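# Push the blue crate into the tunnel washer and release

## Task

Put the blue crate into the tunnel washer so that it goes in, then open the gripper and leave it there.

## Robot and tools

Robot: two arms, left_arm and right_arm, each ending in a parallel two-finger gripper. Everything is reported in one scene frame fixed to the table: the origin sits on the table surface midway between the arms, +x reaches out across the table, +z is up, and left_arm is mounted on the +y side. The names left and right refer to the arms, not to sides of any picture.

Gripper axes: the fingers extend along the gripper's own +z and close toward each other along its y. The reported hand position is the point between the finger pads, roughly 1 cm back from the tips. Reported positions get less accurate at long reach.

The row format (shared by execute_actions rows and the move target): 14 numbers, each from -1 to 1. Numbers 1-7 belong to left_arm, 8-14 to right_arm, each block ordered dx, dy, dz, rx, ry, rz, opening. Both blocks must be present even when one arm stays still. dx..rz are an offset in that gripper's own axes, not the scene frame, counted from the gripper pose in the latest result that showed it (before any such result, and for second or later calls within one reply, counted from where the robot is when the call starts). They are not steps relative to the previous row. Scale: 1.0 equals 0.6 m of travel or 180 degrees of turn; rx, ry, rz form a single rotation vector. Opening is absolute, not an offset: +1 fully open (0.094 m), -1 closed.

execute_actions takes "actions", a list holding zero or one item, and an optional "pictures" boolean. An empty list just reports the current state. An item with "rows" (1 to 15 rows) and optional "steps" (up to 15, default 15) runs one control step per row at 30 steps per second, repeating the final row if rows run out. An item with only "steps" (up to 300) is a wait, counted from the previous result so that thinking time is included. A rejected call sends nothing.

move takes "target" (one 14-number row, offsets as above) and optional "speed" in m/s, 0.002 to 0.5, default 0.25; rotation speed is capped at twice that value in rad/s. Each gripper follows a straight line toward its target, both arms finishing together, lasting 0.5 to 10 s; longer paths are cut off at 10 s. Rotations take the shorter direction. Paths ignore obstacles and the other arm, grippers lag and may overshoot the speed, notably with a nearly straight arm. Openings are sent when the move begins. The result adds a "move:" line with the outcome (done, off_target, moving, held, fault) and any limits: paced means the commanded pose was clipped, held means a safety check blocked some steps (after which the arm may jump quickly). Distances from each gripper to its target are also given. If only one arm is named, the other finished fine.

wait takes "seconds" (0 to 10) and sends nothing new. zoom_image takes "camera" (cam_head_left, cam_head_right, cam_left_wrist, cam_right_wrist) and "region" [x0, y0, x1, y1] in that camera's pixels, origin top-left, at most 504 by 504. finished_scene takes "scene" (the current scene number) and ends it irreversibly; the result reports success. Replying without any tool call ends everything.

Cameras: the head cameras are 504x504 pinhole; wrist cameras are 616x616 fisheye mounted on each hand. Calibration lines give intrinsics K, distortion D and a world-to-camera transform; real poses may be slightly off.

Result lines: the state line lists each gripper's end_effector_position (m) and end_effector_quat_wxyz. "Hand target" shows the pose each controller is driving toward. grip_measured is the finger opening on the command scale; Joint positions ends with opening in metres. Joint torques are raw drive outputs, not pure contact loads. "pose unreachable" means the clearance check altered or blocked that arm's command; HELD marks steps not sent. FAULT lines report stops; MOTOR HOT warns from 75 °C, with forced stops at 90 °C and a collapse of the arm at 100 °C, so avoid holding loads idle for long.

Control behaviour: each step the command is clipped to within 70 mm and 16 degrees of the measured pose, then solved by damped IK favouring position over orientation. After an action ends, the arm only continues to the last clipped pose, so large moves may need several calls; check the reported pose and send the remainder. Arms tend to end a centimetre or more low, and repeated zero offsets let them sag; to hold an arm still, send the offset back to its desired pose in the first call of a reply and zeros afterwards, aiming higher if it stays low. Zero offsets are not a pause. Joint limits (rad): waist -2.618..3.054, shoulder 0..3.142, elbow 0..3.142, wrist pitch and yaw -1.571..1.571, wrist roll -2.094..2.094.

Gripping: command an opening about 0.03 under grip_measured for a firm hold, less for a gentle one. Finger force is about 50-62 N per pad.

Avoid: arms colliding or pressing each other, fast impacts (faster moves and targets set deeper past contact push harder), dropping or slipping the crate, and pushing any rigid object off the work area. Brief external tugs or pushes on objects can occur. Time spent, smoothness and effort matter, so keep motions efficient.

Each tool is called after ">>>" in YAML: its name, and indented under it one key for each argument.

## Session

>>> execute_actions:
  actions: []

Scene clock: 0.00 s of 4200.00 s.
left_arm: end_effector_position=(+0.0717, +0.0284, +0.1326) grip_measured=+1.000 end_effector_quat_wxyz=(-0.021, +0.832, +0.548, +0.075) | right_arm: end_effector_position=(+0.2841, -0.4262, +0.1831) grip_measured=+1.000 end_effector_quat_wxyz=(+0.587, +0.142, +0.789, -0.115)
Joint positions: left_arm=[-1.321  1.447  1.199 -1.411 -0.13   0.663  0.094] | right_arm=[-0.087  0.493  0.301 -0.125  0.409  0.113  0.094]
Joint velocities: left_arm=[-0.002 -0.007 -0.017 -0.007  0.007  0.007  0.   ] | right_arm=[-0.007 -0.012 -0.002 -0.037  0.051 -0.007  0.   ]
Joint torques (N m, as the arm reports them, + toward a larger angle): no reading
Motor temperatures (°C, as the motors report them): left_arm=[25 27 30 27 26 24] | right_arm=[25 28 26 27 24 24]
Hand target (left_arm): +0.072, +0.025, +0.137; -0.011, +0.832, +0.550, +0.070
Hand target (right_arm): +0.284, -0.427, +0.189; +0.593, +0.143, +0.784, -0.116
camera_calibration (this result's frames):
cam_left_wrist: T_world_to_cam=[[-0.85078, 0.523534, -0.0456805, 0.0637425], [0.31231, 0.573601, 0.757261, -0.100491], [0.422654, 0.629996, -0.651513, 0.142814], [0, 0, 0, 1]] pos_world=[0.0252543, -0.0657018, 0.172055]
cam_right_wrist: T_world_to_cam=[[-0.477133, -0.864232, -0.159522, -0.206981], [-0.603533, 0.454169, -0.655346, 0.524733], [0.638821, -0.216411, -0.738291, -0.0112577], [0, 0, 0, 1]] pos_world=[0.225128, -0.419634, 0.302553]

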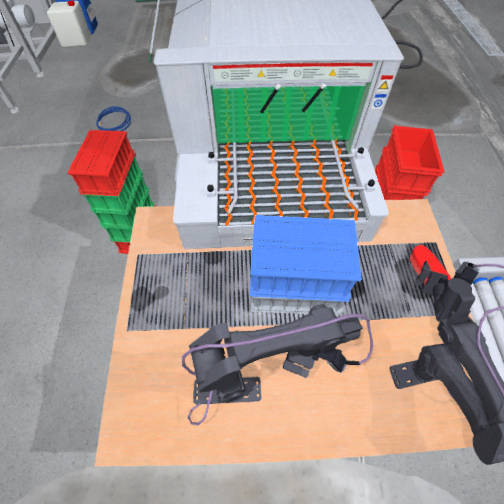

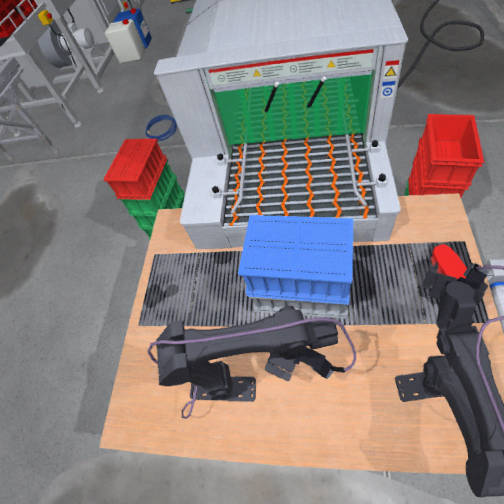

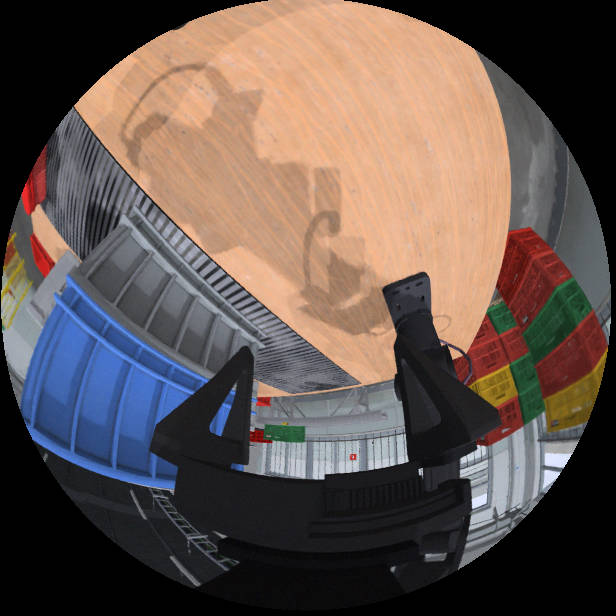

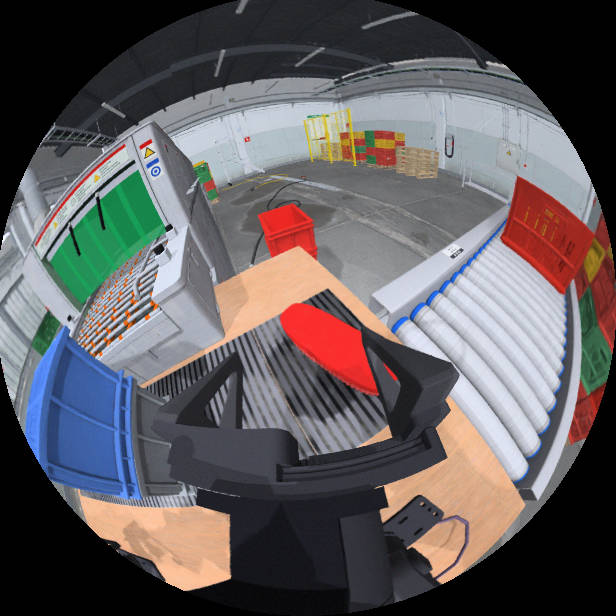

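>>> move:
  target: [0.173,0.083,-0.125,-0.262,-0.242,-0.568,-0.4,-0.045,0.383,-0.115,-0.557,0.017,-0.191,-0.3]

Scene clock: 23.50 s of 4200.00 s.
left_arm: end_effector_position=(+0.1479, +0.0940, +0.2219) grip_measured=-0.398 end_effector_quat_wxyz=(+0.484, +0.033, +0.874, -0.034) | right_arm: end_effector_position=(+0.3140, -0.1961, +0.2222) grip_measured=-0.298 end_effector_quat_wxyz=(+0.421, -0.555, +0.617, +0.366)
Joint positions: left_arm=[-1.546  0.922  0.905 -1.326 -0.996 -1.333  0.028] | right_arm=[-0.106  1.49   1.144 -0.851 -1.154 -1.182  0.033]
Joint velocities: left_arm=[ 0.012 -0.002  0.007 -0.095  0.007 -0.022 -0.002] | right_arm=[-0.017 -0.002  0.007 -0.037 -0.007 -0.022  0.   ]
Joint torques (N m, as the arm reports them, + toward a larger angle): left_arm=[-1.12  0.76  5.79  0.28 -0.89 -0.09] | right_arm=[ 0.52 -5.53 10.35  0.42 -0.8  -0.12]
Motor temperatures (°C, as the motors report them): left_arm=[25 28 32 27 26 24] | right_arm=[25 28 29 30 24 24]
Hand target (left_arm): +0.150, +0.094, +0.226; +0.498, +0.037, +0.866, -0.024
Hand target (right_arm): +0.314, -0.192, +0.229; +0.424, -0.556, +0.607, +0.377
Off the commanded pose (left_arm): 0.003 m, 3 deg.
Off the commanded pose (right_arm): 0.007 m, 2 deg.
move: off_target (left_arm)
camera_calibration (this result's frames):
cam_left_wrist: T_world_to_cam=[[-0.147179, -0.983685, -0.103446, 0.148774], [-0.938349, 0.171934, -0.299901, 0.227766], [0.312794, 0.0529298, -0.948345, 0.263806], [0, 0, 0, 1]] pos_world=[0.153104, 0.0932228, 0.333876]
cam_right_wrist: T_world_to_cam=[[0.953096, -0.264653, -0.146857, -0.321887], [-0.299649, -0.756699, -0.581048, 0.11454], [0.0426494, 0.5978, -0.80051, 0.408958], [0, 0, 0, 1]] pos_world=[0.323669, -0.242991, 0.346656]

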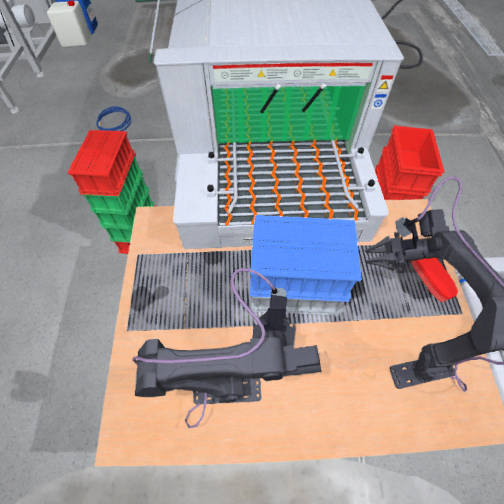

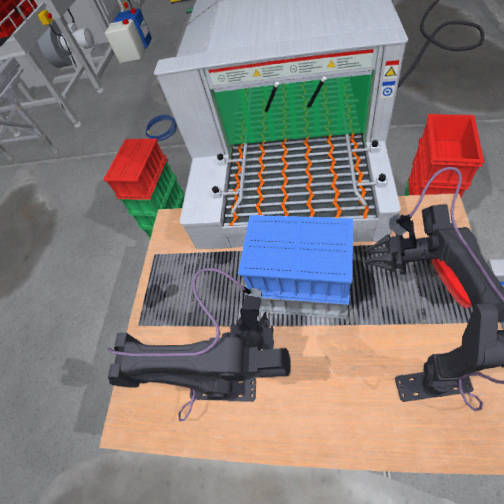

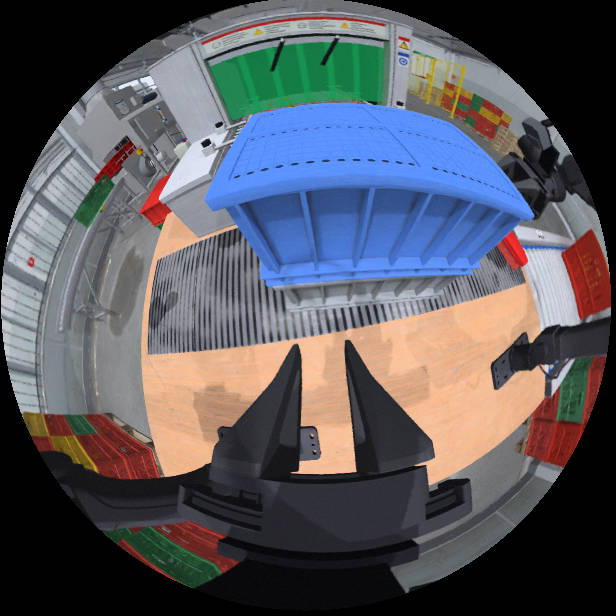

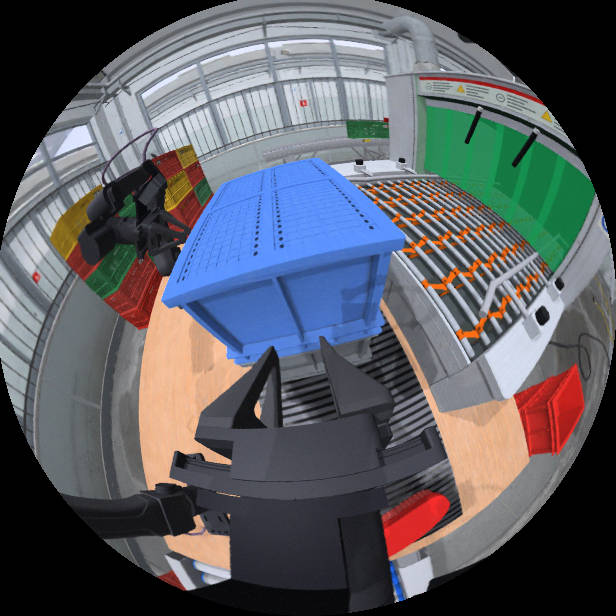

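>>> move:
  target: [-0.052,0.003,0.095,0,0,0,-0.4,-0.016,0,0.048,0,0,0,-0.3]
  speed: 0.06

Scene clock: 29.20 s of 4200.00 s.
left_arm: end_effector_position=(+0.2110, +0.0882, +0.2142) grip_measured=-0.398 end_effector_quat_wxyz=(+0.476, +0.039, +0.878, -0.023) | right_arm: end_effector_position=(+0.3211, -0.1685, +0.2158) grip_measured=-0.298 end_effector_quat_wxyz=(+0.415, -0.552, +0.624, +0.366)
Joint positions: left_arm=[-1.095  0.891  0.815 -0.795 -0.777 -0.698  0.028] | right_arm=[-0.007  1.49   1.103 -0.636 -1.1   -0.972  0.033]
Joint velocities: left_arm=[-0.002 -0.012 -0.007 -0.007  0.022  0.007  0.001] | right_arm=[-0.002  0.002  0.002  0.081  0.022  0.007  0.001]
Joint torques (N m, as the arm reports them, + toward a larger angle): left_arm=[ 1.17 -2.5   5.28  1.3  -0.4   0.06] | right_arm=[ 0.46 -8.7   7.53  0.94 -0.53  0.01]
Motor temperatures (°C, as the motors report them): left_arm=[25 28 32 27 26 24] | right_arm=[25 28 29 29 24 24]
Hand target (left_arm): +0.213, +0.091, +0.218; +0.485, +0.032, +0.874, -0.029
Hand target (right_arm): +0.317, -0.166, +0.220; +0.420, -0.555, +0.617, +0.367
Off the commanded pose (left_arm): 0.005 m, 2 deg.
Off the commanded pose (right_arm): 0.006 m, 1 deg.
move: done
camera_calibration (this result's frames):
cam_left_wrist: T_world_to_cam=[[-0.148688, -0.980905, -0.12537, 0.15627], [-0.943258, 0.178749, -0.279843, 0.281841], [0.296909, 0.0766468, -0.951825, 0.238997], [0, 0, 0, 1]] pos_world=[0.218124, 0.084589, 0.325946]
cam_right_wrist: T_world_to_cam=[[0.949152, -0.271769, -0.158907, -0.319662], [-0.312979, -0.760113, -0.569449, 0.135075], [0.0339718, 0.590228, -0.806521, 0.389818], [0, 0, 0, 1]] pos_world=[0.33244, -0.214284, 0.340518]

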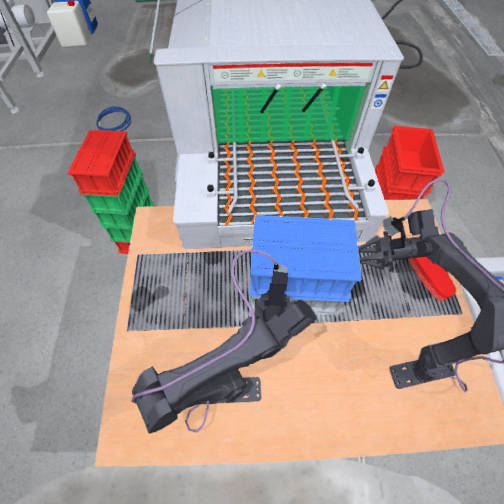

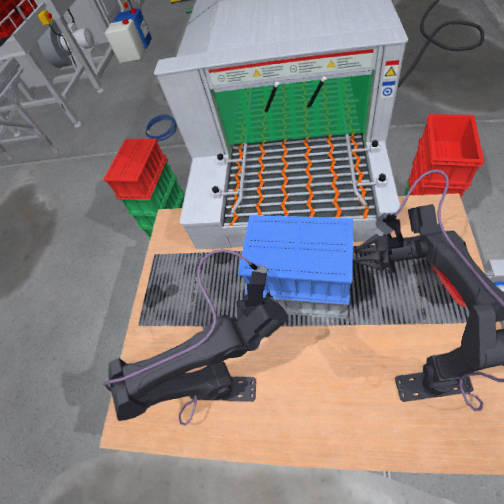

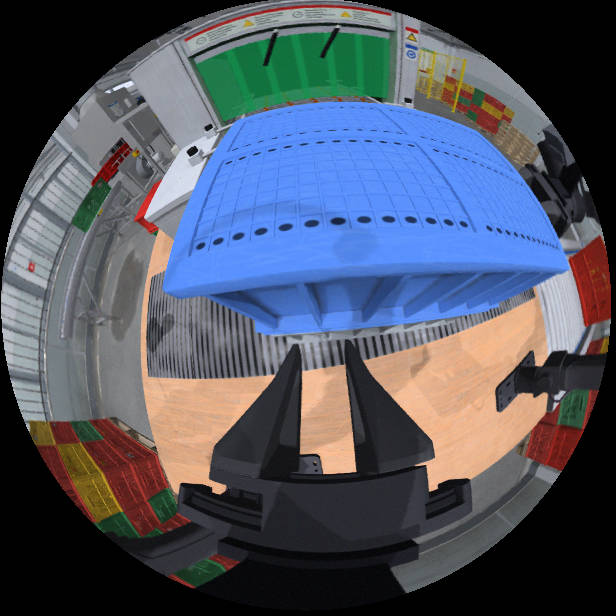

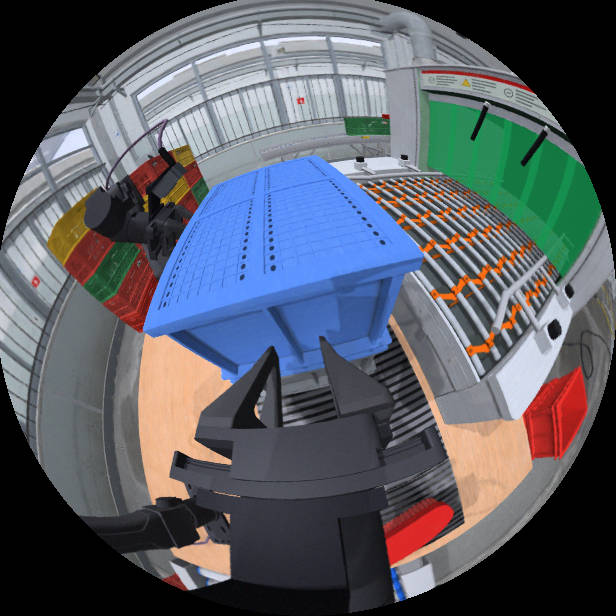

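>>> move:
  target: [-0.012,0.015,0.01,0,-0.01,0,-0.4,-0.008,0.018,-0.003,0,0,0,-0.3]
  speed: 0.03

>>> move:
  target: [-0.034,0,0.043,0,0,0,-0.4,-0.018,0.006,0.028,0,0,0,-0.3]
  speed: 0.02

Scene clock: 34.70 s of 4200.00 s.
left_arm: end_effector_position=(+0.2192, +0.0930, +0.2120) grip_measured=-0.398 end_effector_quat_wxyz=(+0.480, +0.046, +0.876, -0.016) | right_arm: end_effector_position=(+0.3175, -0.1686, +0.2156) grip_measured=-0.298 end_effector_quat_wxyz=(+0.412, -0.549, +0.629, +0.365)
Joint positions: left_arm=[-1.039  0.879  0.79  -0.738 -0.748 -0.616  0.028] | right_arm=[-0.003  1.472  1.09  -0.635 -1.089 -0.955  0.033]
Joint velocities: left_arm=[-0.012 -0.002  0.007 -0.051 -0.051 -0.007 -0.001] | right_arm=[-0.002  0.012 -0.002 -0.095  0.007  0.022  0.001]
Joint torques (N m, as the arm reports them, + toward a larger angle): left_arm=[ 1.15 -2.65  5.38  1.36 -0.39  0.12] | right_arm=[ 0.75 -9.54  7.67  0.77 -0.45  0.01]
Motor temperatures (°C, as the motors report them): left_arm=[25 28 32 28 26 24] | right_arm=[25 29 28 29 24 24]
Hand target (left_arm): +0.221, +0.096, +0.217; +0.490, +0.038, +0.871, -0.023
Hand target (right_arm): +0.311, -0.167, +0.221; +0.415, -0.552, +0.624, +0.367
Off the commanded pose (left_arm): 0.006 m, 2 deg.
Off the commanded pose (right_arm): 0.009 m, 1 deg.
move: done
camera_calibration (this result's frames):
cam_left_wrist: T_world_to_cam=[[-0.153888, -0.977261, -0.145873, 0.167085], [-0.93955, 0.190428, -0.284576, 0.287185], [0.305883, 0.0932626, -0.94749, 0.22968], [0, 0, 0, 1]] pos_world=[0.225282, 0.0871771, 0.323718]
cam_right_wrist: T_world_to_cam=[[0.945602, -0.280777, -0.164318, -0.315505], [-0.323676, -0.761184, -0.561991, 0.135294], [0.0327182, 0.584606, -0.810658, 0.390209], [0, 0, 0, 1]] pos_world=[0.329366, -0.213721, 0.340517]

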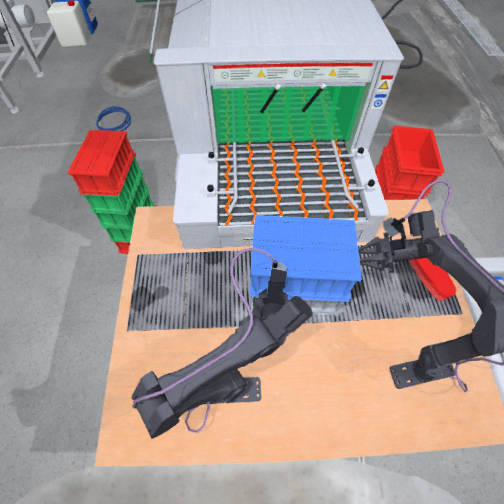

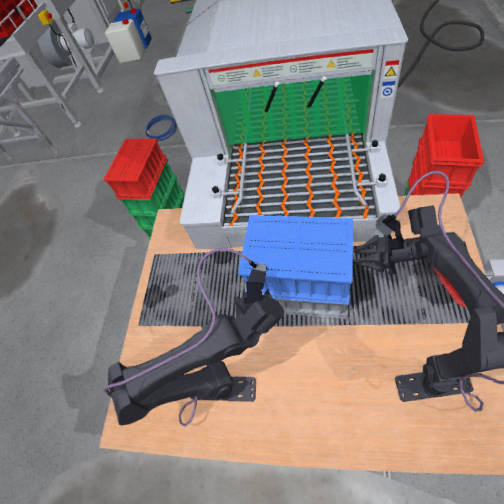

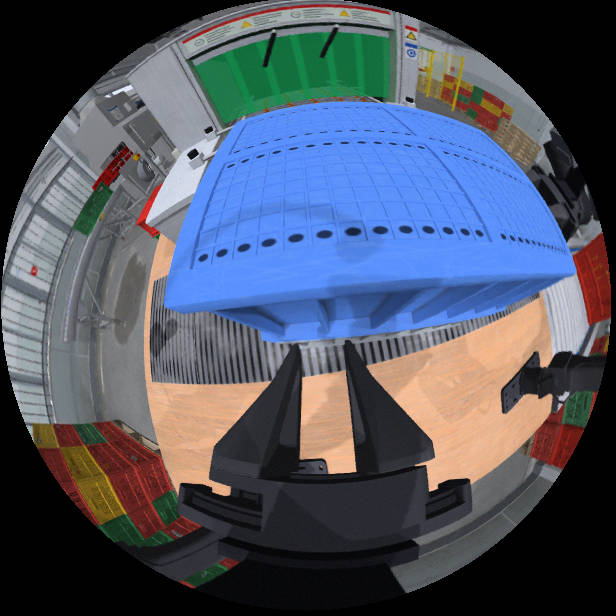

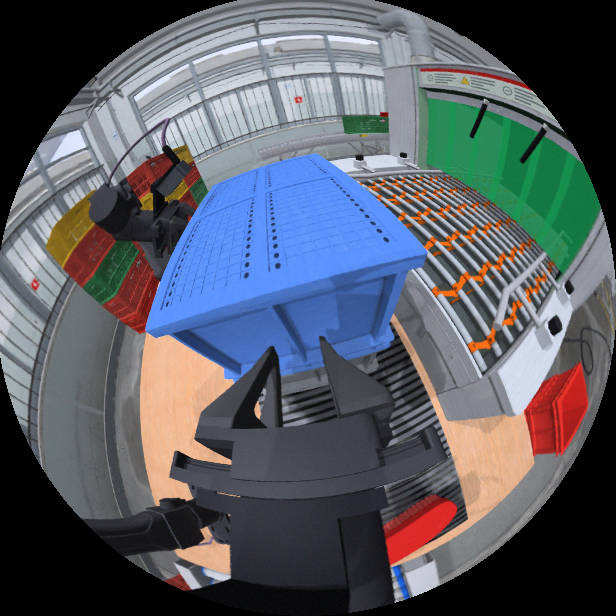

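Scene clock: 36.57 s of 4200.00 s.
left_arm: end_effector_position=(+0.2439, +0.0938, +0.2061) grip_measured=-0.398 end_effector_quat_wxyz=(+0.469, +0.053, +0.881, -0.008) | right_arm: end_effector_position=(+0.3201, -0.1513, +0.2177) grip_measured=-0.298 end_effector_quat_wxyz=(+0.409, -0.547, +0.634, +0.363)
Joint positions: left_arm=[-0.901  0.935  0.79  -0.629 -0.644 -0.489  0.028] | right_arm=[ 0.058  1.472  1.09  -0.547 -1.046 -0.845  0.033]
Joint velocities: left_arm=[ 0.022  0.012 -0.017 -0.007  0.051 -0.022 -0.001] | right_arm=[ 0.012 -0.002  0.002  0.037  0.022  0.051  0.001]
Joint torques (N m, as the arm reports them, + toward a larger angle): left_arm=[ 1.25 -0.09  7.78  1.57 -0.27  0.11] | right_arm=[ 0.71 -8.18  7.23  1.18 -0.46  0.01]
Motor temperatures (°C, as the motors report them): left_arm=[25 28 32 28 26 24] | right_arm=[25 29 28 29 24 24]
Hand target (left_arm): +0.251, +0.090, +0.215; +0.480, +0.046, +0.876, -0.015
Hand target (right_arm): +0.317, -0.149, +0.219; +0.411, -0.550, +0.629, +0.365
Off the commanded pose (left_arm): 0.013 m, 2 deg.
Off the commanded pose (right_arm): 0.005 m, 1 deg.
move: off_target (left_arm)
camera_calibration (this result's frames):
cam_left_wrist: T_world_to_cam=[[-0.160823, -0.973626, -0.161826, 0.175472], [-0.944821, 0.199279, -0.26, 0.303959], [0.285392, 0.111083, -0.951952, 0.22072], [0, 0, 0, 1]] pos_world=[0.252415, 0.0857527, 0.31754]
cam_right_wrist: T_world_to_cam=[[0.94239, -0.288591, -0.169162, -0.311908], [-0.333094, -0.762985, -0.553988, 0.151534], [0.0308077, 0.57842, -0.815157, 0.382378], [0, 0, 0, 1]] pos_world=[0.332634, -0.195571, 0.342883]

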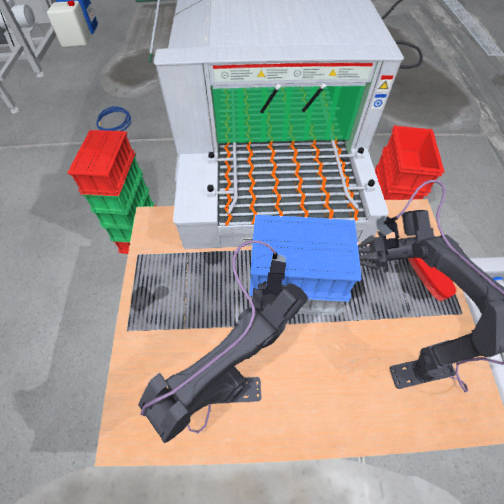

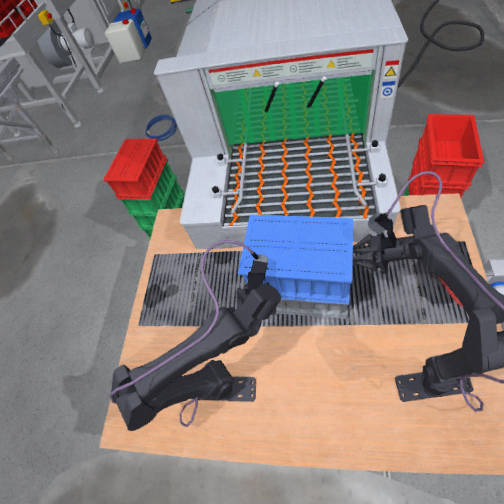

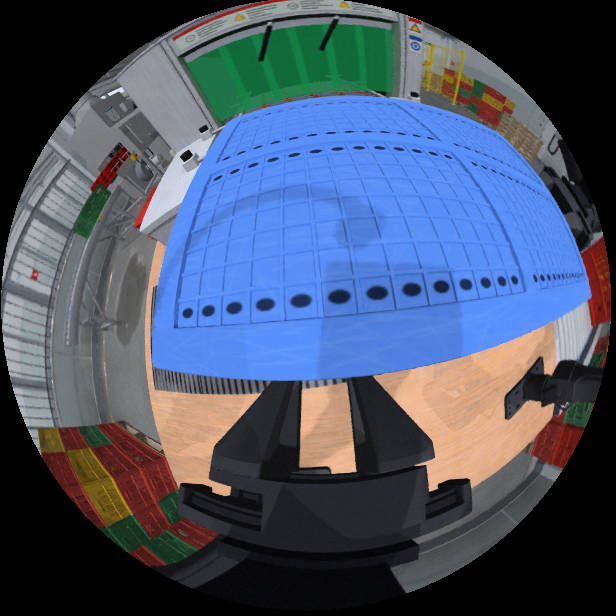

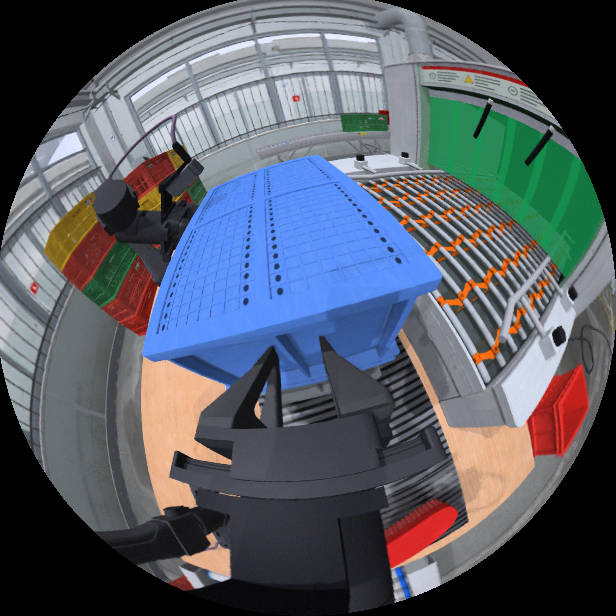

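>>> move:
  target: [-0.031,-0.005,0.004,0,-0.012,0,-0.4,-0.003,0.008,0.006,0,0,0,-0.3]
  speed: 0.02

>>> move:
  target: [-0.003,0,0.004,0,0,0,-1,0,0,0.003,0,0,0,-1]
  speed: 0.02

Scene clock: 40.83 s of 4200.00 s.
left_arm: end_effector_position=(+0.2459, +0.0943, +0.2047) grip_measured=-0.398 end_effector_quat_wxyz=(+0.468, +0.063, +0.881, +0.001) | right_arm: end_effector_position=(+0.3218, -0.1504, +0.2166) grip_measured=-0.298 end_effector_quat_wxyz=(+0.406, -0.543, +0.641, +0.360)
Joint positions: left_arm=[-0.893  0.944  0.79  -0.623 -0.643 -0.46   0.028] | right_arm=[ 0.064  1.472  1.09  -0.538 -1.029 -0.822  0.033]
Joint velocities: left_arm=[-0.017  0.002  0.017 -0.037 -0.051  0.007 -0.   ] | right_arm=[ 0.002  0.002  0.012 -0.051 -0.051 -0.037  0.   ]
Joint torques (N m, as the arm reports them, + toward a larger angle): left_arm=[ 1.03 -0.31  8.65  1.65 -0.32  0.13] | right_arm=[ 1.02 -8.64  6.98  1.14 -0.48  0.07]
Motor temperatures (°C, as the motors report them): left_arm=[25 28 33 29 26 24] | right_arm=[25 30 28 29 24 24]
Hand target (left_arm): +0.255, +0.090, +0.220; +0.486, +0.052, +0.872, -0.009
Hand target (right_arm): +0.316, -0.147, +0.218; +0.409, -0.547, +0.634, +0.363
Off the commanded pose (left_arm): 0.019 m, 3 deg.
Off the commanded pose (right_arm): 0.007 m, 1 deg.
move: off_target (left_arm)
camera_calibration (this result's frames):
cam_left_wrist: T_world_to_cam=[[-0.170521, -0.967378, -0.187356, 0.18309], [-0.942969, 0.215376, -0.253816, 0.302154], [0.285889, 0.13339, -0.948933, 0.215926], [0, 0, 0, 1]] pos_world=[0.254411, 0.0832378, 0.315894]
cam_right_wrist: T_world_to_cam=[[0.936921, -0.302389, -0.175331, -0.312346], [-0.348166, -0.762861, -0.544815, 0.155081], [0.0309929, 0.571493, -0.820022, 0.380849], [0, 0, 0, 1]] pos_world=[0.334834, -0.193797, 0.342031]

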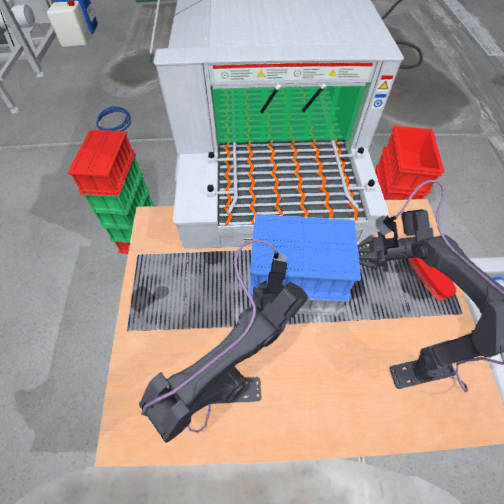

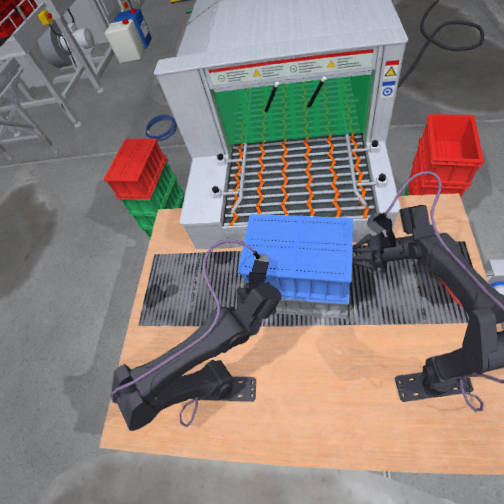

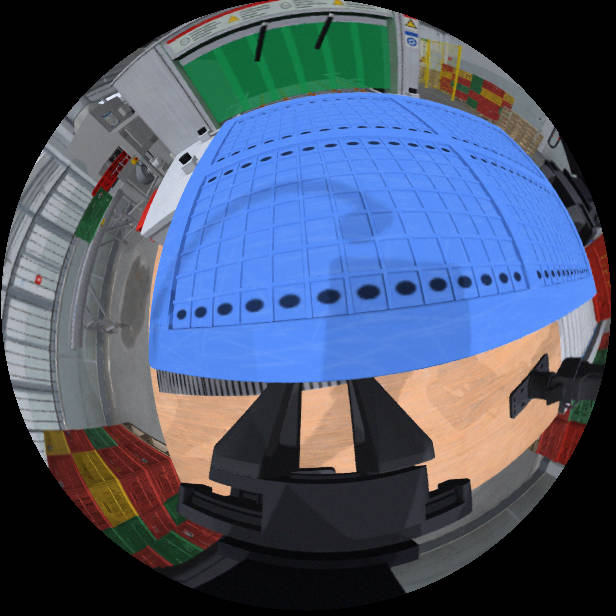

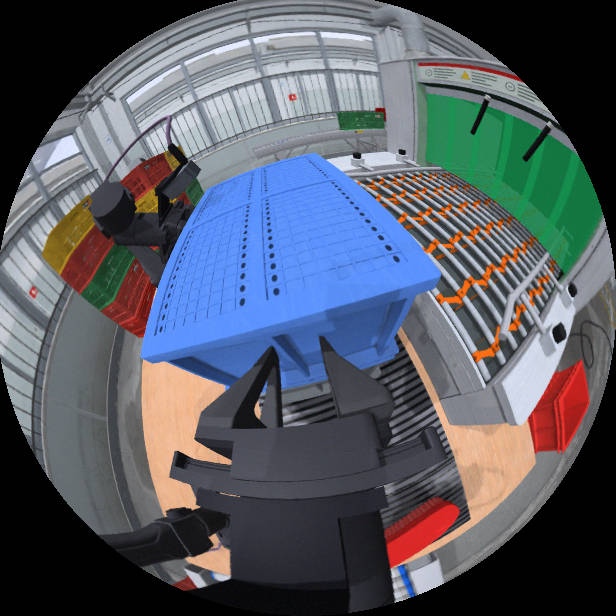

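Scene clock: 41.53 s of 4200.00 s.
left_arm: end_effector_position=(+0.2454, +0.0913, +0.2044) grip_measured=-0.944 end_effector_quat_wxyz=(+0.466, +0.061, +0.882, -0.009) | right_arm: end_effector_position=(+0.3212, -0.1499, +0.2164) grip_measured=-0.966 end_effector_quat_wxyz=(+0.406, -0.544, +0.640, +0.361)
Joint positions: left_arm=[-0.893  0.944  0.79  -0.618 -0.628 -0.47   0.003] | right_arm=[ 0.066  1.472  1.09  -0.54  -1.029 -0.823  0.002]
Joint velocities: left_arm=[-0.002 -0.027 -0.002  0.051  0.051 -0.022  0.001] | right_arm=[-0.002 -0.022  0.002  0.037  0.022 -0.037  0.002]
Joint torques (N m, as the arm reports them, + toward a larger angle): left_arm=[ 1.19 -0.77  6.48  1.31 -0.33  0.18] | right_arm=[ 0.32 -6.88  8.21  1.15 -0.36  0.1 ]
Motor temperatures (°C, as the motors report them): left_arm=[25 28 33 29 26 24] | right_arm=[25 30 28 29 24 24]
Hand target (left_arm): +0.249, +0.094, +0.205; +0.468, +0.063, +0.881, +0.001
Hand target (right_arm): +0.322, -0.149, +0.216; +0.406, -0.543, +0.640, +0.360
Off the commanded pose (left_arm): 0.004 m, 1 deg.
Off the commanded pose (right_arm): 0.002 m, 0 deg.
move: done
camera_calibration (this result's frames):
cam_left_wrist: T_world_to_cam=[[-0.17681, -0.969869, -0.167607, 0.177782], [-0.94318, 0.215634, -0.252812, 0.302074], [0.281336, 0.113384, -0.952887, 0.219922], [0, 0, 0, 1]] pos_world=[0.254472, 0.0823518, 0.315726]
cam_right_wrist: T_world_to_cam=[[0.93754, -0.300386, -0.175463, -0.311524], [-0.346639, -0.764144, -0.54399, 0.154257], [0.0293282, 0.570835, -0.820541, 0.38094], [0, 0, 0, 1]] pos_world=[0.334366, -0.193156, 0.34183]

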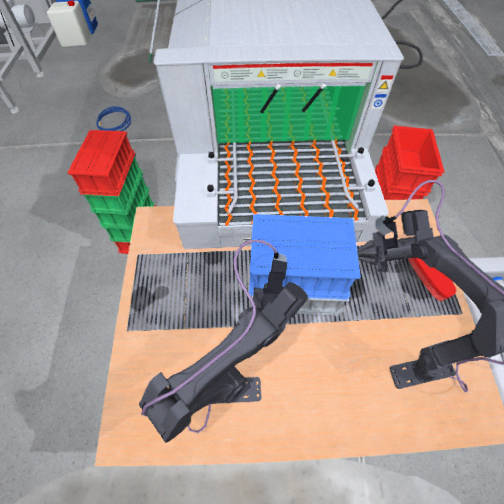

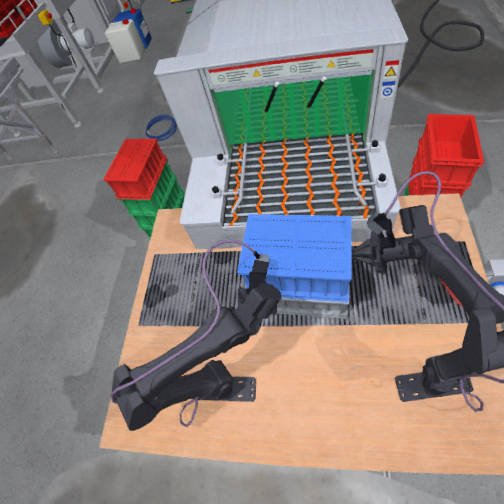

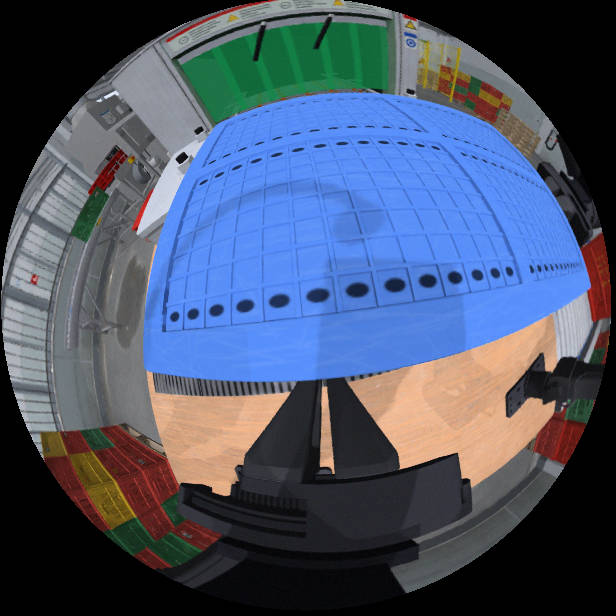

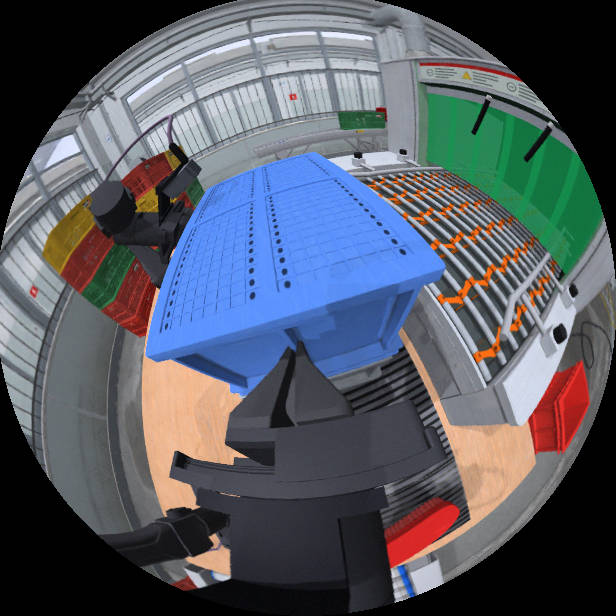

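>>> move:
  target: [-0.1075,0.006,-0.063,0,-0.022,0,-1,-0.114,0.002,-0.047,0,-0.018,-0.02,-1]
  speed: 0.04

Scene clock: 47.50 s of 4200.00 s.
left_arm: end_effector_position=(+0.2434, +0.0910, +0.2560) grip_measured=-0.944 end_effector_quat_wxyz=(+0.469, +0.064, +0.881, -0.017) | right_arm: end_effector_position=(+0.3237, -0.1494, +0.2650) grip_measured=-0.966 end_effector_quat_wxyz=(+0.407, -0.545, +0.639, +0.359)
Joint positions: left_arm=[-0.893  0.963  0.998 -0.79  -0.616 -0.462  0.003] | right_arm=[ 0.066  1.472  1.282 -0.73  -1.028 -0.827  0.002]
Joint velocities: left_arm=[ 0.012  0.012 -0.007 -0.051  0.007  0.037  0.   ] | right_arm=[-0.002 -0.012  0.007  0.007  0.007 -0.081 -0.001]
Joint torques (N m, as the arm reports them, + toward a larger angle): left_arm=[-0.13 -0.94  9.53  1.5  -0.72  0.29] | right_arm=[-0.42 -8.84 11.34  1.2  -0.89 -0.07]
Motor temperatures (°C, as the motors report them): left_arm=[25 28 34 30 26 24] | right_arm=[25 30 28 30 24 24]
Hand target (left_arm): +0.250, +0.092, +0.279; +0.496, +0.059, +0.866, -0.012
Hand target (right_arm): +0.322, -0.147, +0.290; +0.434, -0.554, +0.611, +0.362
Off the commanded pose (left_arm): 0.024 m, 4 deg.
Off the commanded pose (right_arm): 0.026 m, 5 deg.
move: off_target (left_arm, right_arm)
camera_calibration (this result's frames):
cam_left_wrist: T_world_to_cam=[[-0.189105, -0.969293, -0.157194, 0.186065], [-0.938884, 0.22537, -0.260202, 0.313207], [0.287639, 0.0983817, -0.952673, 0.269499], [0, 0, 0, 1]] pos_world=[0.251732, 0.0832507, 0.367489]
cam_right_wrist: T_world_to_cam=[[0.939038, -0.299047, -0.169641, -0.307026], [-0.342179, -0.764853, -0.545814, 0.180845], [0.0334737, 0.570588, -0.820554, 0.419046], [0, 0, 0, 1]] pos_world=[0.336163, -0.192598, 0.390474]

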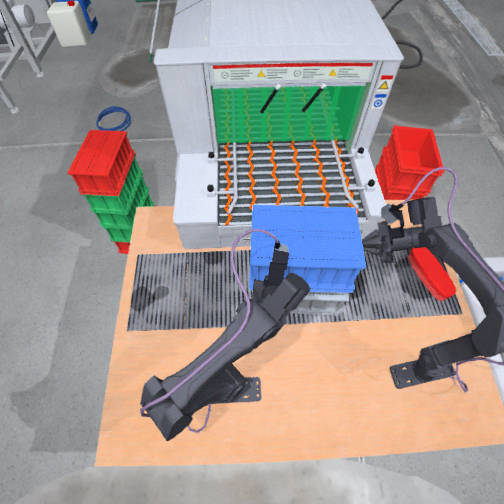

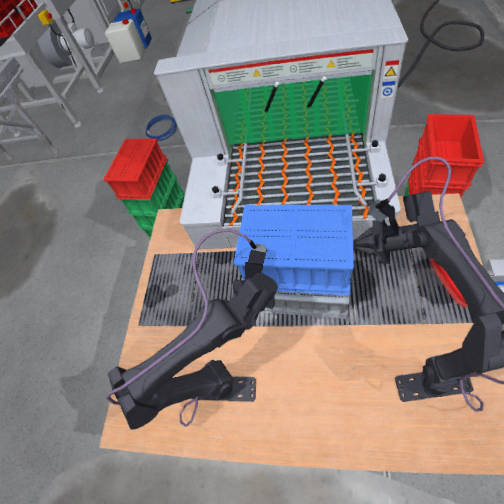

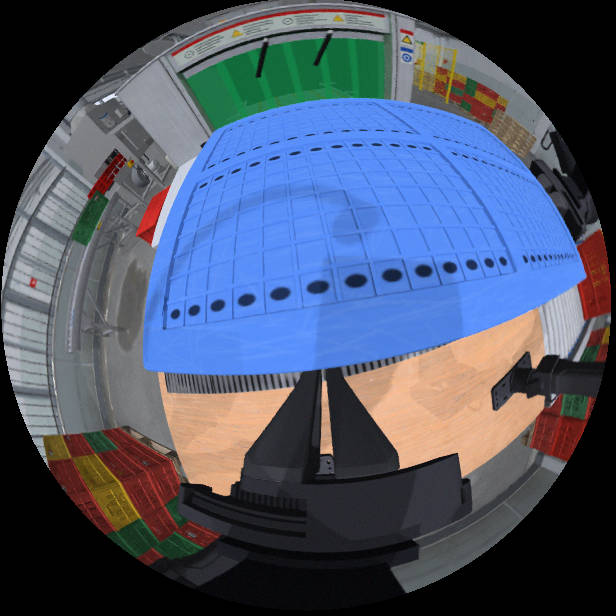

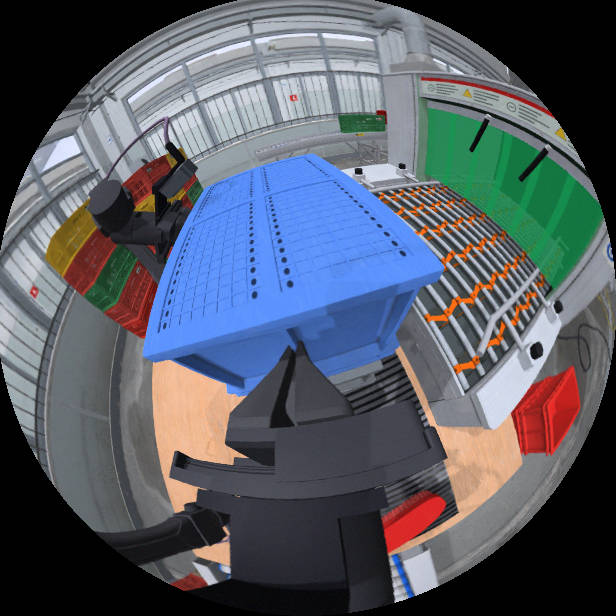

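>>> move:
  target: [-0.165,0.039,0.157,-0.009,-0.028,-0.006,-1,-0.08,-0.22,0.015,-0.01,-0.022,-0.03,-1]
  speed: 0.04

Scene clock: 56.13 s of 4200.00 s.
left_arm: end_effector_position=(+0.3672, +0.0941, +0.2577) grip_measured=-0.944 end_effector_quat_wxyz=(+0.475, +0.046, +0.879, -0.013) | right_arm: end_effector_position=(+0.4591, -0.1425, +0.2754) grip_measured=-0.966 end_effector_quat_wxyz=(+0.407, -0.563, +0.623, +0.360)
Joint positions: left_arm=[-0.525  1.308  1.159 -0.476 -0.359 -0.223  0.003] | right_arm=[ 0.012  2.07   2.063 -1.032 -1.077 -0.992  0.002]
Joint velocities: left_arm=[-0.002  0.012  0.002 -0.007  0.037  0.051 -0.   ] | right_arm=[-0.007 -0.007  0.012 -0.037  0.022 -0.051 -0.001]
Joint torques (N m, as the arm reports them, + toward a larger angle): left_arm=[ 0.95 -4.22  9.71  1.79 -0.29  0.37] | right_arm=[ -0.96 -13.85  11.19   1.05  -1.13  -0.04]
Motor temperatures (°C, as the motors report them): left_arm=[25 28 35 31 27 24] | right_arm=[25 31 30 30 24 24]
Hand target (left_arm): +0.377, +0.096, +0.284; +0.508, +0.048, +0.860, -0.009
Hand target (right_arm): +0.459, -0.143, +0.301; +0.438, -0.568, +0.592, +0.367
Off the commanded pose (left_arm): 0.031 m, 4 deg.
Off the commanded pose (right_arm): 0.028 m, 5 deg.
move: off_target (left_arm, right_arm)
camera_calibration (this result's frames):
cam_left_wrist: T_world_to_cam=[[-0.151836, -0.977076, -0.149228, 0.197722], [-0.942892, 0.188471, -0.27465, 0.437912], [0.296479, 0.0990046, -0.949894, 0.231181], [0, 0, 0, 1]] pos_world=[0.374384, 0.0877681, 0.369376]
cam_right_wrist: T_world_to_cam=[[0.954288, -0.260875, -0.145874, -0.438439], [-0.297306, -0.778322, -0.553013, 0.217606], [0.0307301, 0.571103, -0.820303, 0.420474], [0, 0, 0, 1]] pos_world=[0.470171, -0.185144, 0.401298]

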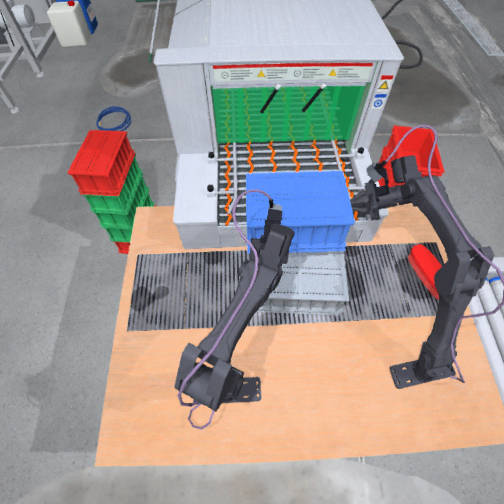

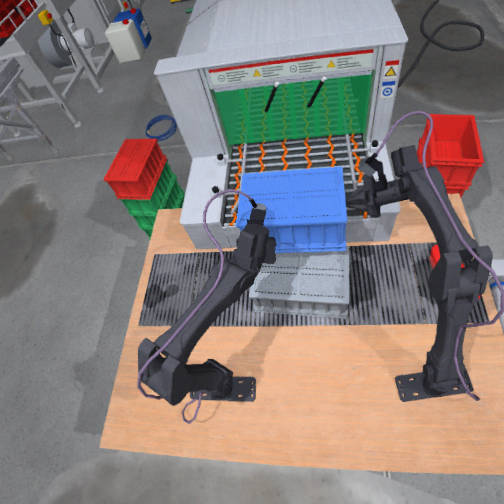

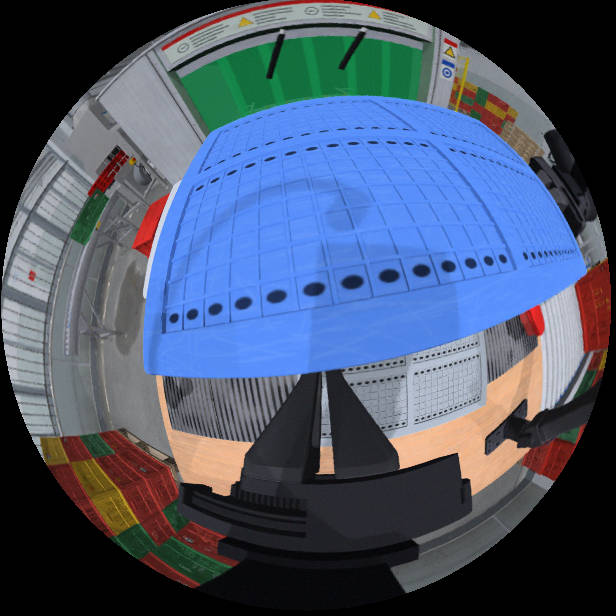

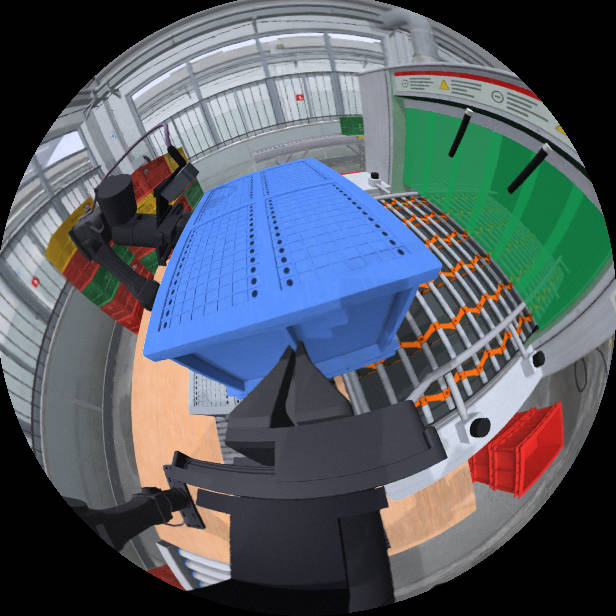

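>>> move:
  target: [0.005,0.003,0.059,0,-0.01,0,-1,0.044,-0.041,0.025,0,-0.01,0,-1]
  speed: 0.02

Scene clock: 62.80 s of 4200.00 s.
left_arm: end_effector_position=(+0.3897, +0.0941, +0.2304) grip_measured=-0.944 end_effector_quat_wxyz=(+0.476, +0.040, +0.879, -0.012) | right_arm: end_effector_position=(+0.4819, -0.1423, +0.2431) grip_measured=-0.966 end_effector_quat_wxyz=(+0.409, -0.563, +0.623, +0.357)
Joint positions: left_arm=[-0.49   1.382  1.106 -0.342 -0.338 -0.211  0.003] | right_arm=[ 0.005  2.147  2.053 -0.946 -1.075 -0.998  0.002]
Joint velocities: left_arm=[-0.007  0.002 -0.017 -0.007 -0.022 -0.007 -0.   ] | right_arm=[-0.012  0.007 -0.012 -0.007 -0.037  0.037 -0.   ]
Joint torques (N m, as the arm reports them, + toward a larger angle): left_arm=[ 0.72 -4.83  6.14  1.87 -0.04  0.23] | right_arm=[ -0.59 -13.55   7.58   1.06  -0.82   0.05]
Motor temperatures (°C, as the motors report them): left_arm=[25 28 35 32 26 24] | right_arm=[25 33 30 30 24 24]
Hand target (left_arm): +0.395, +0.094, +0.236; +0.489, +0.045, +0.871, -0.013
Hand target (right_arm): +0.483, -0.143, +0.245; +0.417, -0.558, +0.616, +0.369
Off the commanded pose (left_arm): 0.008 m, 2 deg.
Off the commanded pose (right_arm): 0.003 m, 2 deg.
move: done
camera_calibration (this result's frames):
cam_left_wrist: T_world_to_cam=[[-0.140211, -0.979301, -0.145982, 0.192001], [-0.944904, 0.176393, -0.275756, 0.453815], [0.295798, 0.0992755, -0.950078, 0.198837], [0, 0, 0, 1]] pos_world=[0.396917, 0.0882375, 0.342081]
cam_right_wrist: T_world_to_cam=[[0.953649, -0.265951, -0.140797, -0.466579], [-0.298592, -0.778195, -0.5525, 0.2072], [0.0373703, 0.568931, -0.821535, 0.389967], [0, 0, 0, 1]] pos_world=[0.492248, -0.18471, 0.369157]

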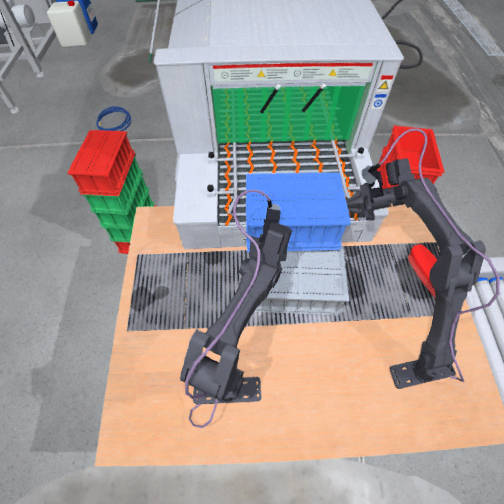

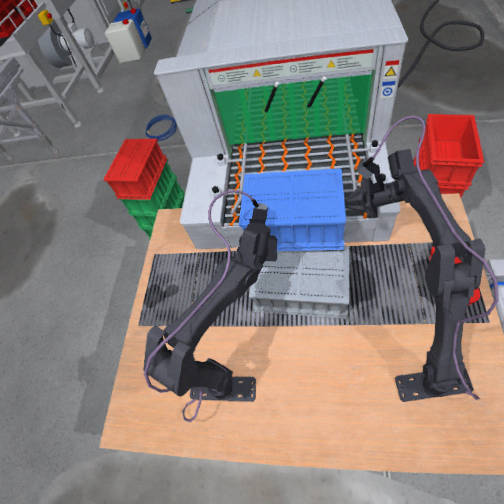

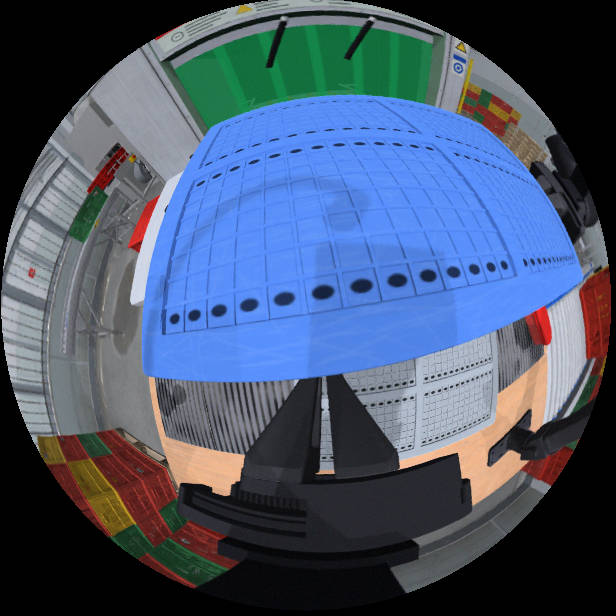

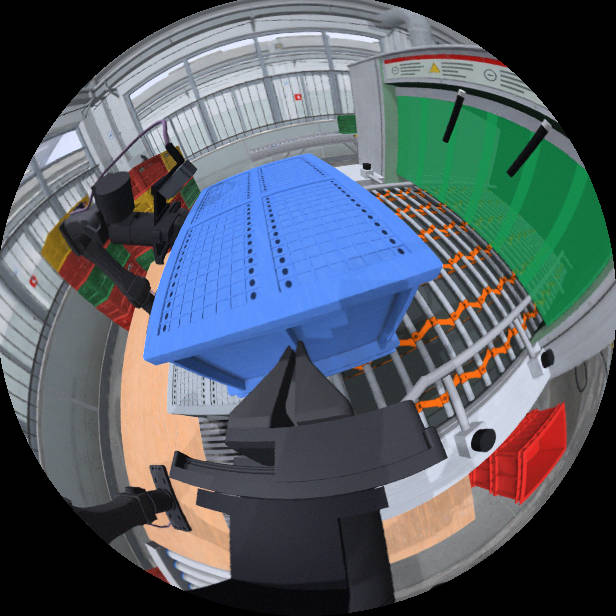

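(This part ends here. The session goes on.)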